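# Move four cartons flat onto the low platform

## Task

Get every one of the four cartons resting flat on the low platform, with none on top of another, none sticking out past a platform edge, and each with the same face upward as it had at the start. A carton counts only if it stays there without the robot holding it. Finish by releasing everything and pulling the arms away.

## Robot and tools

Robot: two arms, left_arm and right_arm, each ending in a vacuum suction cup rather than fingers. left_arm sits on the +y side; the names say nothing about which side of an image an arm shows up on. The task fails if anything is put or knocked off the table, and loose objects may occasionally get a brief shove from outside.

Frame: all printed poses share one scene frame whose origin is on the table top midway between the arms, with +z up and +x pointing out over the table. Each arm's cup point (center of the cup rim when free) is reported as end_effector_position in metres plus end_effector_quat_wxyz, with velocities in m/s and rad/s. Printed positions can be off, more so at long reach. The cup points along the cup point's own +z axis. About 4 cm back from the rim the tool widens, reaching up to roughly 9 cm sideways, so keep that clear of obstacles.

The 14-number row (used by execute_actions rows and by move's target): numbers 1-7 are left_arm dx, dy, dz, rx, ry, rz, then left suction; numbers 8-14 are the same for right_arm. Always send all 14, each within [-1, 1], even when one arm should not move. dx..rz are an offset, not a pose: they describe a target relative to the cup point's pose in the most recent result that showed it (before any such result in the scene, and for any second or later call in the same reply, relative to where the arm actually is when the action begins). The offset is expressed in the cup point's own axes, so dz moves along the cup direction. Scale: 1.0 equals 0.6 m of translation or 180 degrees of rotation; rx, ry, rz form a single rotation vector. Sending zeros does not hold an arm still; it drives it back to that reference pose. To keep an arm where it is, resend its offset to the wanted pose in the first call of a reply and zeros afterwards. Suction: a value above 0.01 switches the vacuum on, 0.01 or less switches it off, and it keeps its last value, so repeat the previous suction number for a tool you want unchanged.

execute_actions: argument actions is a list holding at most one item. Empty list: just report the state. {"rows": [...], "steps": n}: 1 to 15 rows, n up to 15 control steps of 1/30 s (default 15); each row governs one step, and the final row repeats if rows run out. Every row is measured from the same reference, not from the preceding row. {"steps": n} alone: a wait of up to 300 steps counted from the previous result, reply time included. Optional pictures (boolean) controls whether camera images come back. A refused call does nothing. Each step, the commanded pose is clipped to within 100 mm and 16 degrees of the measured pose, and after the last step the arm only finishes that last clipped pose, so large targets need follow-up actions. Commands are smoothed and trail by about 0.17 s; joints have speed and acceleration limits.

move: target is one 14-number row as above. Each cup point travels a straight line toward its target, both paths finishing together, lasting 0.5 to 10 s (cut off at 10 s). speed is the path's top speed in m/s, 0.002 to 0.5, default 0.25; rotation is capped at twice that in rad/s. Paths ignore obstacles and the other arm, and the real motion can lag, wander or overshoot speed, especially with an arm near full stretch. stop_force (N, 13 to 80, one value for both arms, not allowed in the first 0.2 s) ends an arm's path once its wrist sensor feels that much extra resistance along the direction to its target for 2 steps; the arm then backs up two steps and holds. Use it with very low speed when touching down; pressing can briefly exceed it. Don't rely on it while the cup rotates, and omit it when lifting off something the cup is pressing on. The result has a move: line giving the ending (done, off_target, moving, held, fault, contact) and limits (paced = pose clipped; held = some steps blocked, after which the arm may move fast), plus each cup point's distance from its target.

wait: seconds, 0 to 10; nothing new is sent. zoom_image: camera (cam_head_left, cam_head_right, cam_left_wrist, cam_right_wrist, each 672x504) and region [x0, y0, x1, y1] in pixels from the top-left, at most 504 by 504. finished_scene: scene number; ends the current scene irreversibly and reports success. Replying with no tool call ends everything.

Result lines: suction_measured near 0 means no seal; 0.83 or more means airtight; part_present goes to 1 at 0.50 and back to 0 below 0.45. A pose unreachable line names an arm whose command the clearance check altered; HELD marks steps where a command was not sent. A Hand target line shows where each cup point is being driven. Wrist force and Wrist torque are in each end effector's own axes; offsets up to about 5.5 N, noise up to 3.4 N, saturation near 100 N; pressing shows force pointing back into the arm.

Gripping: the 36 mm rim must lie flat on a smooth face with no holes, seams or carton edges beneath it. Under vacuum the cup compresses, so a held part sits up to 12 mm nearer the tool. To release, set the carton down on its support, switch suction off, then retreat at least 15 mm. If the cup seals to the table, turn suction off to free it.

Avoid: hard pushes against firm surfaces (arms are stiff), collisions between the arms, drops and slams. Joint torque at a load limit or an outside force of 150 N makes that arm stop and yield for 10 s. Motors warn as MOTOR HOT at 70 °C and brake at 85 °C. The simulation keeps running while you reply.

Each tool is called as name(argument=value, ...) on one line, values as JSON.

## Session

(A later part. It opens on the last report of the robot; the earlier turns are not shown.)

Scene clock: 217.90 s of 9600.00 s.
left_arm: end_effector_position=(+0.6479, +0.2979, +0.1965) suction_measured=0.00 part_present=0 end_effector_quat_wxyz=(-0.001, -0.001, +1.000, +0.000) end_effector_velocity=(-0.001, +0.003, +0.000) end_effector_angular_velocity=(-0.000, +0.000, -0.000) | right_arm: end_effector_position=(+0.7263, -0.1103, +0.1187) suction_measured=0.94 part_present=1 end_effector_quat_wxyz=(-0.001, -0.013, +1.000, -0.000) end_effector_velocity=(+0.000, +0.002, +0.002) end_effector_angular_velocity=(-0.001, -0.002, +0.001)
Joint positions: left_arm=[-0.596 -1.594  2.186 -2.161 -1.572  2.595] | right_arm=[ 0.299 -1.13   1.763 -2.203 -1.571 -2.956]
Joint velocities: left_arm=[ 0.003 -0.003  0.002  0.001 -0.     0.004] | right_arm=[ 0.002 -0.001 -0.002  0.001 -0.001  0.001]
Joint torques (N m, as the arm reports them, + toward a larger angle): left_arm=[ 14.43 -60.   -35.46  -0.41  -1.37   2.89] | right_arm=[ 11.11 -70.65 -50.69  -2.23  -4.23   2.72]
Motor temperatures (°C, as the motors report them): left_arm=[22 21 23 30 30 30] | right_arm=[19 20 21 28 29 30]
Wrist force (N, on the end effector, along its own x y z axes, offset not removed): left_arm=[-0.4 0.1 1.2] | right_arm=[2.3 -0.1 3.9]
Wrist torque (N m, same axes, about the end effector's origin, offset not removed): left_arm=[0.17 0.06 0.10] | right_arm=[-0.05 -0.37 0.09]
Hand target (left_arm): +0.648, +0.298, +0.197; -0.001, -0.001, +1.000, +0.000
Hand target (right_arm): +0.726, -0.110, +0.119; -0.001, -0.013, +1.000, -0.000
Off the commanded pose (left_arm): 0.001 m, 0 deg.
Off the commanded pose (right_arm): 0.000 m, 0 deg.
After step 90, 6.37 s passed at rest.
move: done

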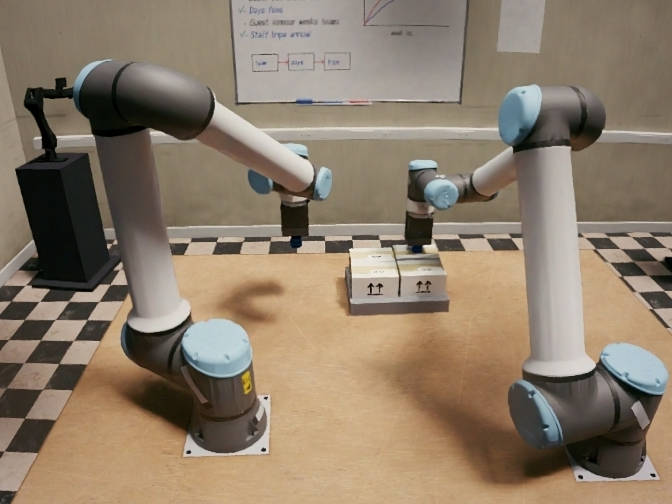

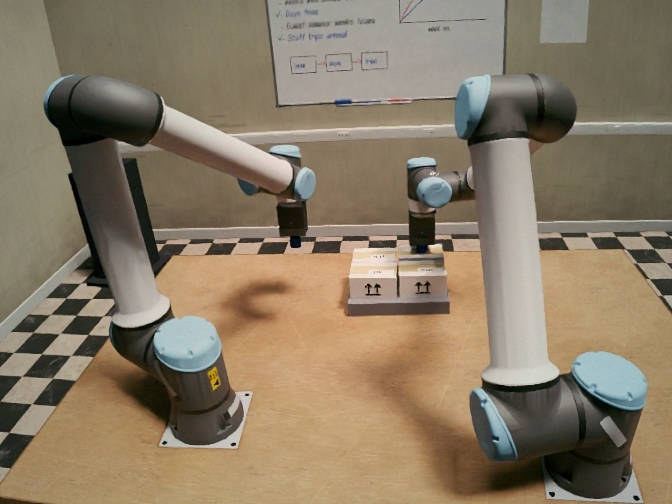

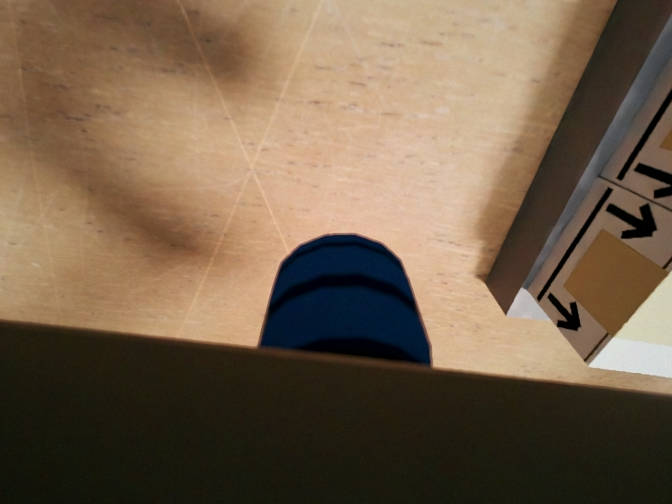

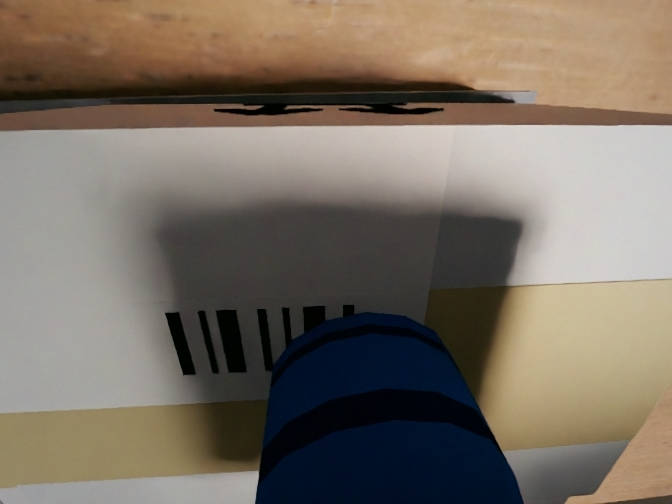

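move(target=[0,0,0,0,0,0,0, 0.005,0.0015,0.0103,0,0,0,1], speed=0.015)

Scene clock: 229.57 s of 9600.00 s.
left_arm: end_effector_position=(+0.6478, +0.2980, +0.1965) suction_measured=0.00 part_present=0 end_effector_quat_wxyz=(-0.001, -0.001, +1.000, +0.000) end_effector_velocity=(-0.000, -0.000, -0.000) end_effector_angular_velocity=(+0.000, +0.001, +0.000) | right_arm: end_effector_position=(+0.7237, -0.1095, +0.1133) suction_measured=0.94 part_present=1 end_effector_quat_wxyz=(-0.000, -0.013, +1.000, -0.000) end_effector_velocity=(-0.001, +0.001, -0.003) end_effector_angular_velocity=(+0.001, -0.000, +0.000)
Joint positions: left_arm=[-0.596 -1.594  2.186 -2.161 -1.572  2.595] | right_arm=[ 0.301 -1.127  1.771 -2.214 -1.571 -2.954]
Joint velocities: left_arm=[-0.  0.  0.  0. -0. -0.] | right_arm=[ 0.001  0.002  0.004 -0.006  0.001  0.001]
Joint torques (N m, as the arm reports them, + toward a larger angle): left_arm=[-10.48 -23.38 -48.    -5.07  -0.88  -2.96] | right_arm=[ 17.56 -41.69 -16.56  -4.74   1.16   3.2 ]
Motor temperatures (°C, as the motors report them): left_arm=[22 21 23 30 30 30] | right_arm=[19 20 21 28 29 30]
Wrist force (N, on the end effector, along its own x y z axes, offset not removed): left_arm=[-0.1 1.8 -2.2] | right_arm=[3.2 -10.2 -29.2]
Wrist torque (N m, same axes, about the end effector's origin, offset not removed): left_arm=[0.47 0.08 0.08] | right_arm=[-0.73 -0.31 0.15]
Hand target (left_arm): +0.648, +0.298, +0.197; -0.001, -0.001, +1.000, +0.000
Hand target (right_arm): +0.723, -0.109, +0.113; -0.001, -0.013, +1.000, -0.000
Off the commanded pose (left_arm): 0.000 m, 0 deg.
Off the commanded pose (right_arm): 0.001 m, 0 deg.
After step 90, 7.97 s passed at rest.
move: done

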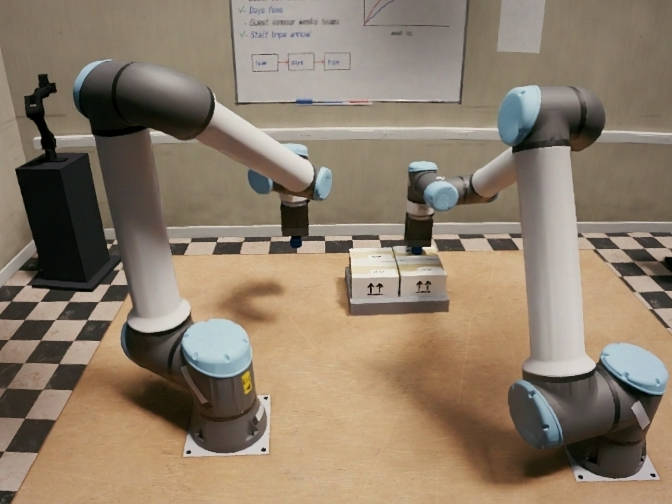

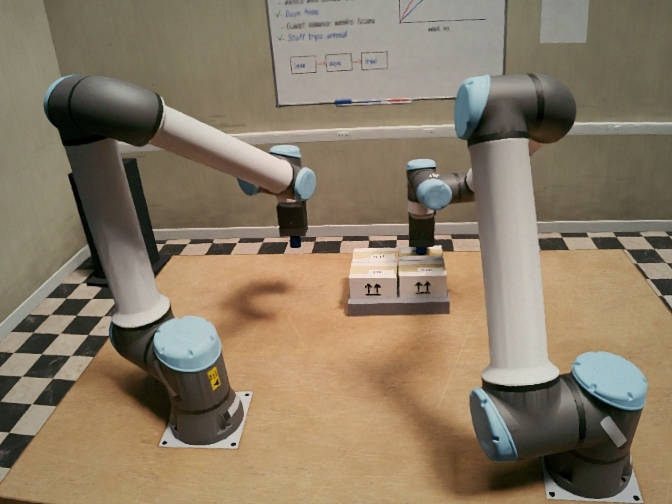

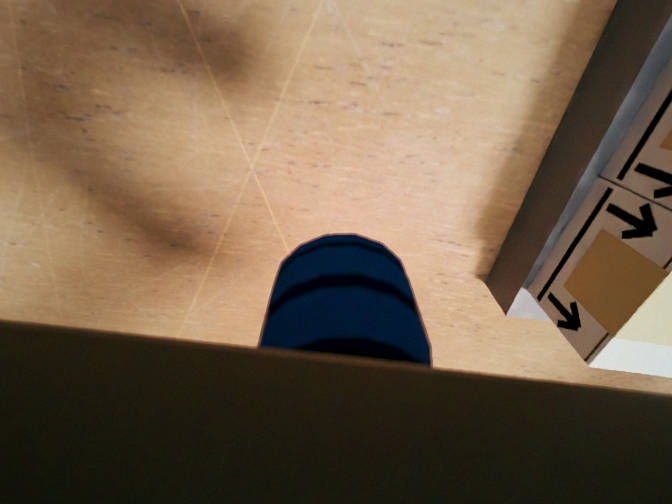

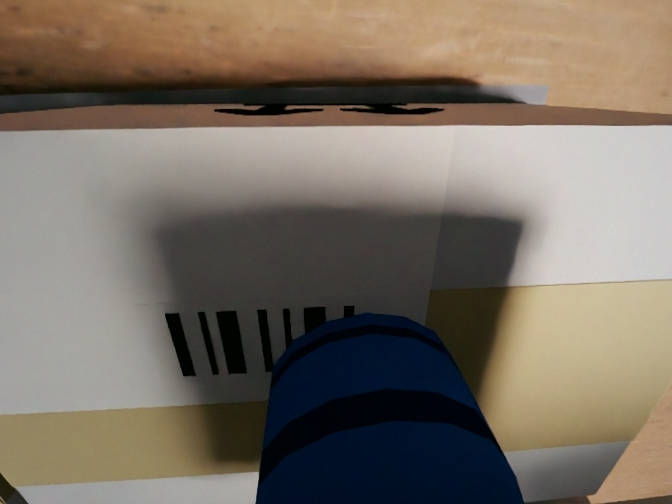

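Contact made; release and lift.

move(target=[0,0,0,0,0,0,0, 0,0,-0.2,0,0,0,0], speed=0.15)

zoom_image(camera="cam_head_left", region=[340, 235, 460, 320])

Scene clock: 234.00 s of 9600.00 s.
left_arm: end_effector_position=(+0.6478, +0.2980, +0.1965) suction_measured=0.00 part_present=0 end_effector_quat_wxyz=(-0.001, -0.001, +1.000, +0.000) end_effector_velocity=(-0.000, +0.000, -0.000) end_effector_angular_velocity=(+0.001, +0.001, +0.000) | right_arm: end_effector_position=(+0.7237, -0.1095, +0.2329) suction_measured=0.00 part_present=0 end_effector_quat_wxyz=(-0.000, -0.013, +1.000, -0.000) end_effector_velocity=(+0.000, -0.000, +0.003) end_effector_angular_velocity=(+0.000, -0.001, -0.000)
Joint positions: left_arm=[-0.596 -1.594  2.186 -2.161 -1.572  2.595] | right_arm=[ 0.301 -1.23   1.678 -2.018 -1.571 -2.954]
Joint velocities: left_arm=[ 0.  0.  0.  0.  0. -0.] | right_arm=[-0.001 -0.002 -0.003  0.004  0.    -0.   ]
Joint torques (N m, as the arm reports them, + toward a larger angle): left_arm=[ 12.52 -57.68 -34.23  -0.2    0.46   1.92] | right_arm=[-17.26 -82.05 -52.99  -2.13  -4.    -2.62]
Motor temperatures (°C, as the motors report them): left_arm=[22 21 23 30 30 30] | right_arm=[19 20 21 28 29 30]
Wrist force (N, on the end effector, along its own x y z axes, offset not removed): left_arm=[-0.1 -2.7 -0.7] | right_arm=[2.6 3.2 0.4]
Wrist torque (N m, same axes, about the end effector's origin, offset not removed): left_arm=[-0.33 -0.09 0.01] | right_arm=[0.35 -0.39 0.17]
Hand target (left_arm): +0.648, +0.298, +0.197; -0.001, -0.001, +1.000, +0.000
Hand target (right_arm): +0.724, -0.110, +0.233; -0.000, -0.013, +1.000, -0.000
Off the commanded pose (left_arm): 0.000 m, 0 deg.
Off the commanded pose (right_arm): 0.000 m, 0 deg.
After step 90, 0.03 s passed at rest.
move: done

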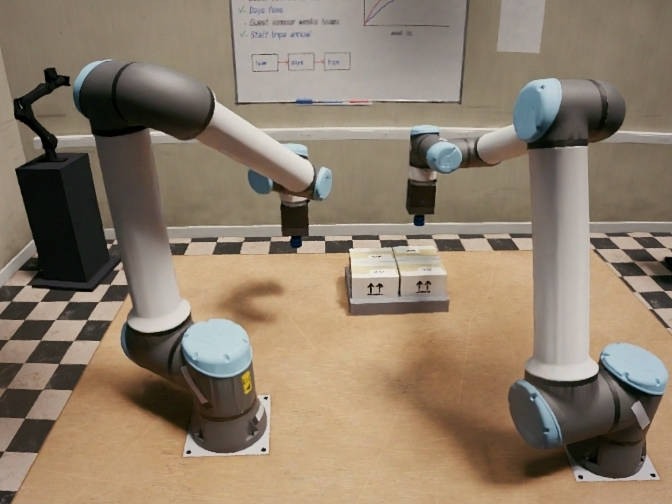

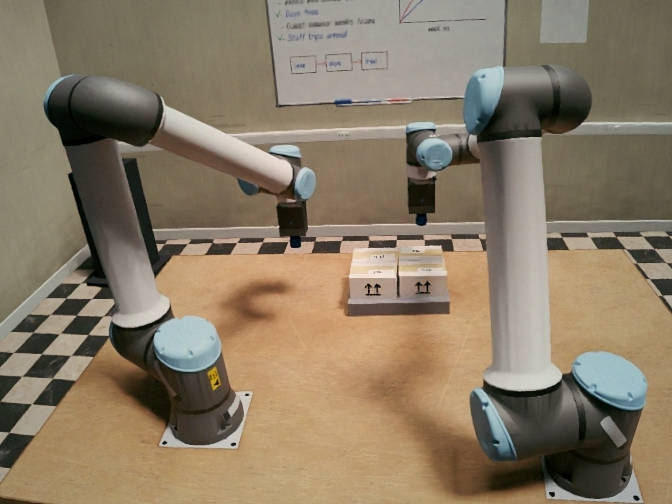

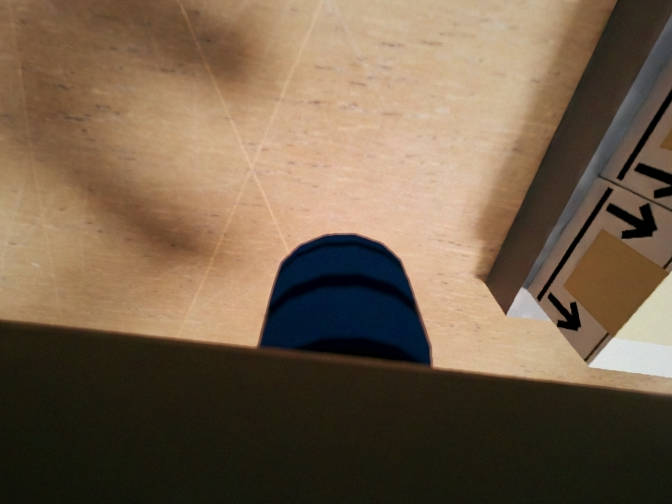

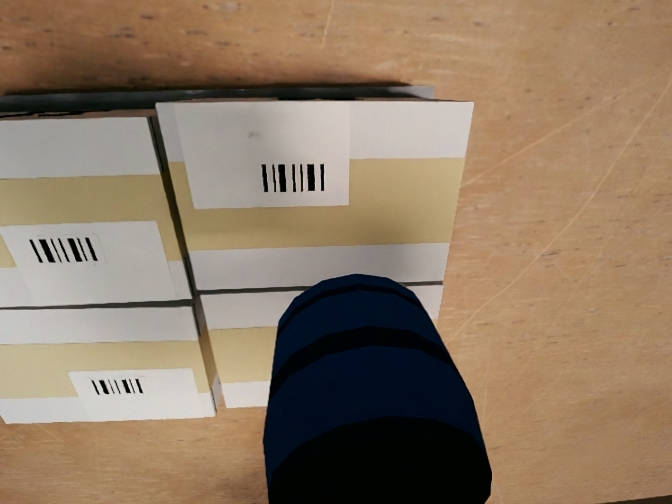

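Region (340, 235, 460, 320) of cam_head_left's 672x504 image, scaled by 4.200, with more detail than that image has; it fills the top 357 rows of this view, and the rest is white.

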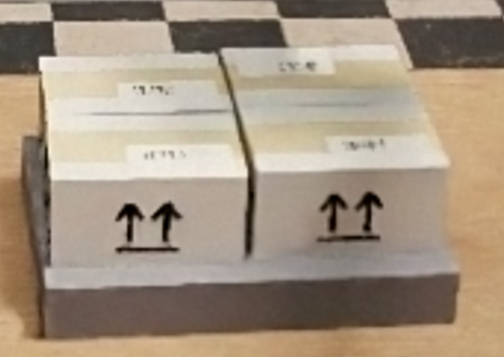

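zoom_image(camera="cam_right_wrist", region=[330, 70, 490, 150])

zoom_image(camera="cam_right_wrist", region=[100, 70, 300, 150])

zoom_image(camera="cam_head_left", region=[420, 265, 460, 320])

Region (330, 70, 490, 150) of cam_right_wrist's 672x504 image, scaled by 3.150, with more detail than that image has.

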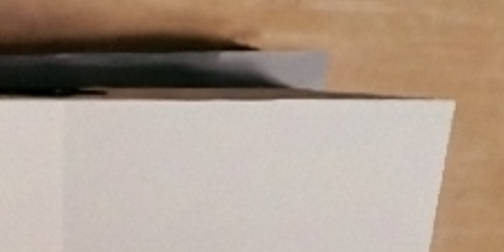

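Region (100, 70, 300, 150) of cam_right_wrist's 672x504 image, scaled by 2.520, with more detail than that image has; it fills the top 202 rows of this view, and the rest is white.

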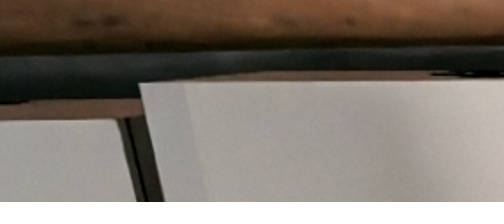

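Region (420, 265, 460, 320) of cam_head_left's 672x504 image, scaled by 9.164, with more detail than that image has; it fills the left 367 columns of this view, and the rest is white.

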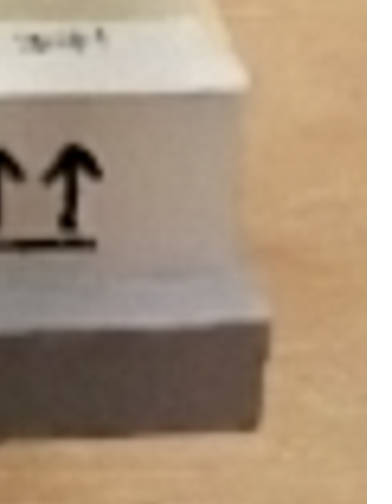

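move(target=[0,0,0,0,0,0,0, 0.1,-0.3,-0.03,0,0,0,0], speed=0.3)

Scene clock: 246.40 s of 9600.00 s.
left_arm: end_effector_position=(+0.6478, +0.2980, +0.1965) suction_measured=0.00 part_present=0 end_effector_quat_wxyz=(-0.001, -0.001, +1.000, +0.000) end_effector_velocity=(-0.000, +0.000, -0.000) end_effector_angular_velocity=(+0.001, +0.000, -0.000) | right_arm: end_effector_position=(+0.6683, -0.2905, +0.2508) suction_measured=0.00 part_present=0 end_effector_quat_wxyz=(-0.000, -0.013, +1.000, -0.000) end_effector_velocity=(-0.001, -0.003, +0.000) end_effector_angular_velocity=(-0.001, +0.000, +0.001)
Joint positions: left_arm=[-0.596 -1.594  2.186 -2.161 -1.572  2.595] | right_arm=[ 0.077 -1.412  1.879 -2.037 -1.571 -3.177]
Joint velocities: left_arm=[-0.    -0.     0.001 -0.     0.     0.   ] | right_arm=[-0.004 -0.002  0.003  0.    -0.001 -0.004]
Joint torques (N m, as the arm reports them, + toward a larger angle): left_arm=[ -8.65 -24.8  -44.38  -0.82   0.08  -1.85] | right_arm=[-19.3  -67.62 -36.84  -5.41   3.32  -2.31]
Motor temperatures (°C, as the motors report them): left_arm=[22 21 23 30 30 30] | right_arm=[19 20 21 28 29 30]
Wrist force (N, on the end effector, along its own x y z axes, offset not removed): left_arm=[-1.9 -0.4 1.4] | right_arm=[2.2 1.7 3.2]
Wrist torque (N m, same axes, about the end effector's origin, offset not removed): left_arm=[0.19 0.26 0.04] | right_arm=[0.22 -0.30 0.00]
Hand target (left_arm): +0.648, +0.298, +0.197; -0.001, -0.001, +1.000, +0.000
Hand target (right_arm): +0.668, -0.291, +0.251; -0.000, -0.013, +1.000, -0.000
Off the commanded pose (left_arm): 0.000 m, 0 deg.
Off the commanded pose (right_arm): 0.001 m, 0 deg.
After step 90, 8.03 s passed at rest.
move: done

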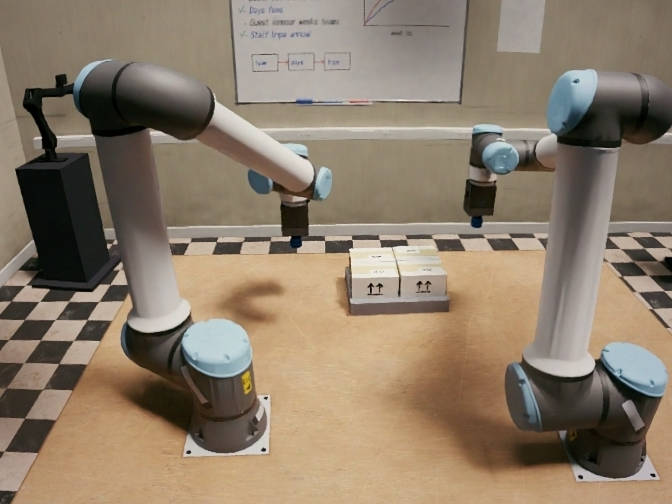

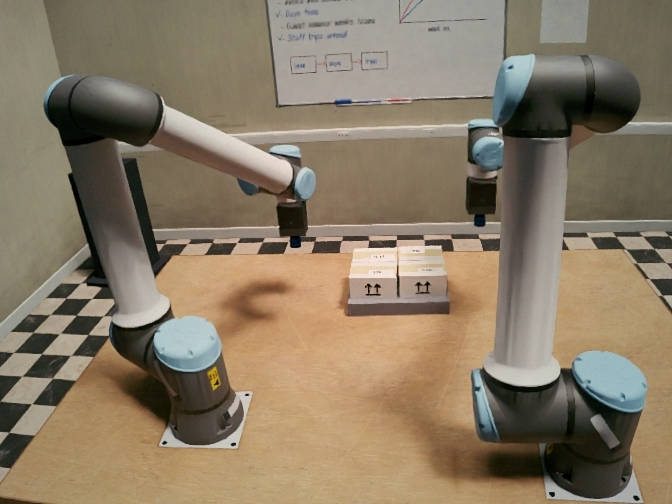

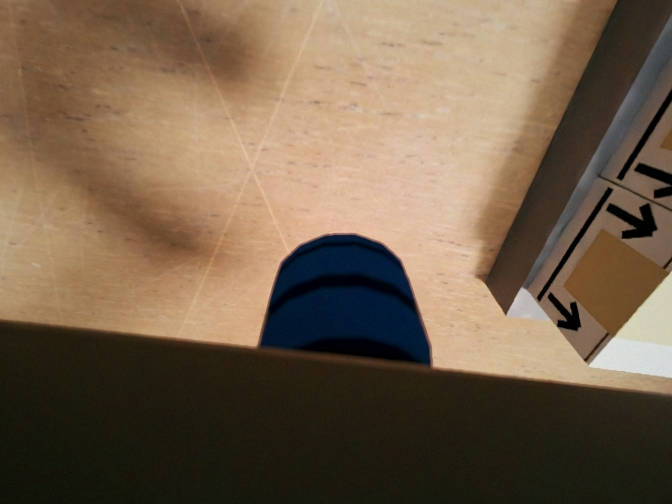

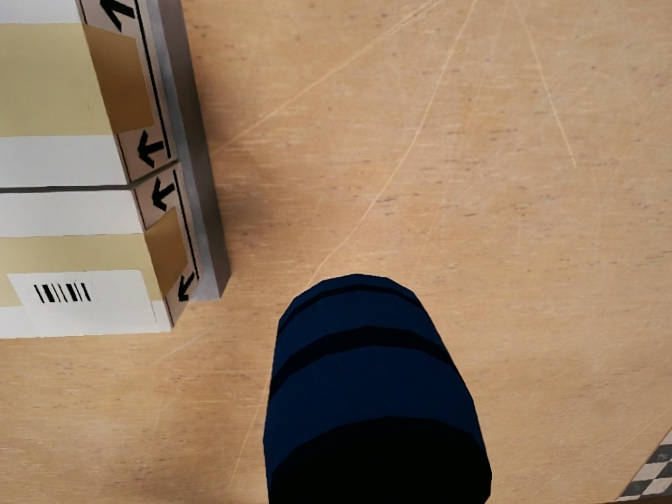

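Platform strip is visible on every side.

finished_scene(scene=2)

The scene is finished: the task was done.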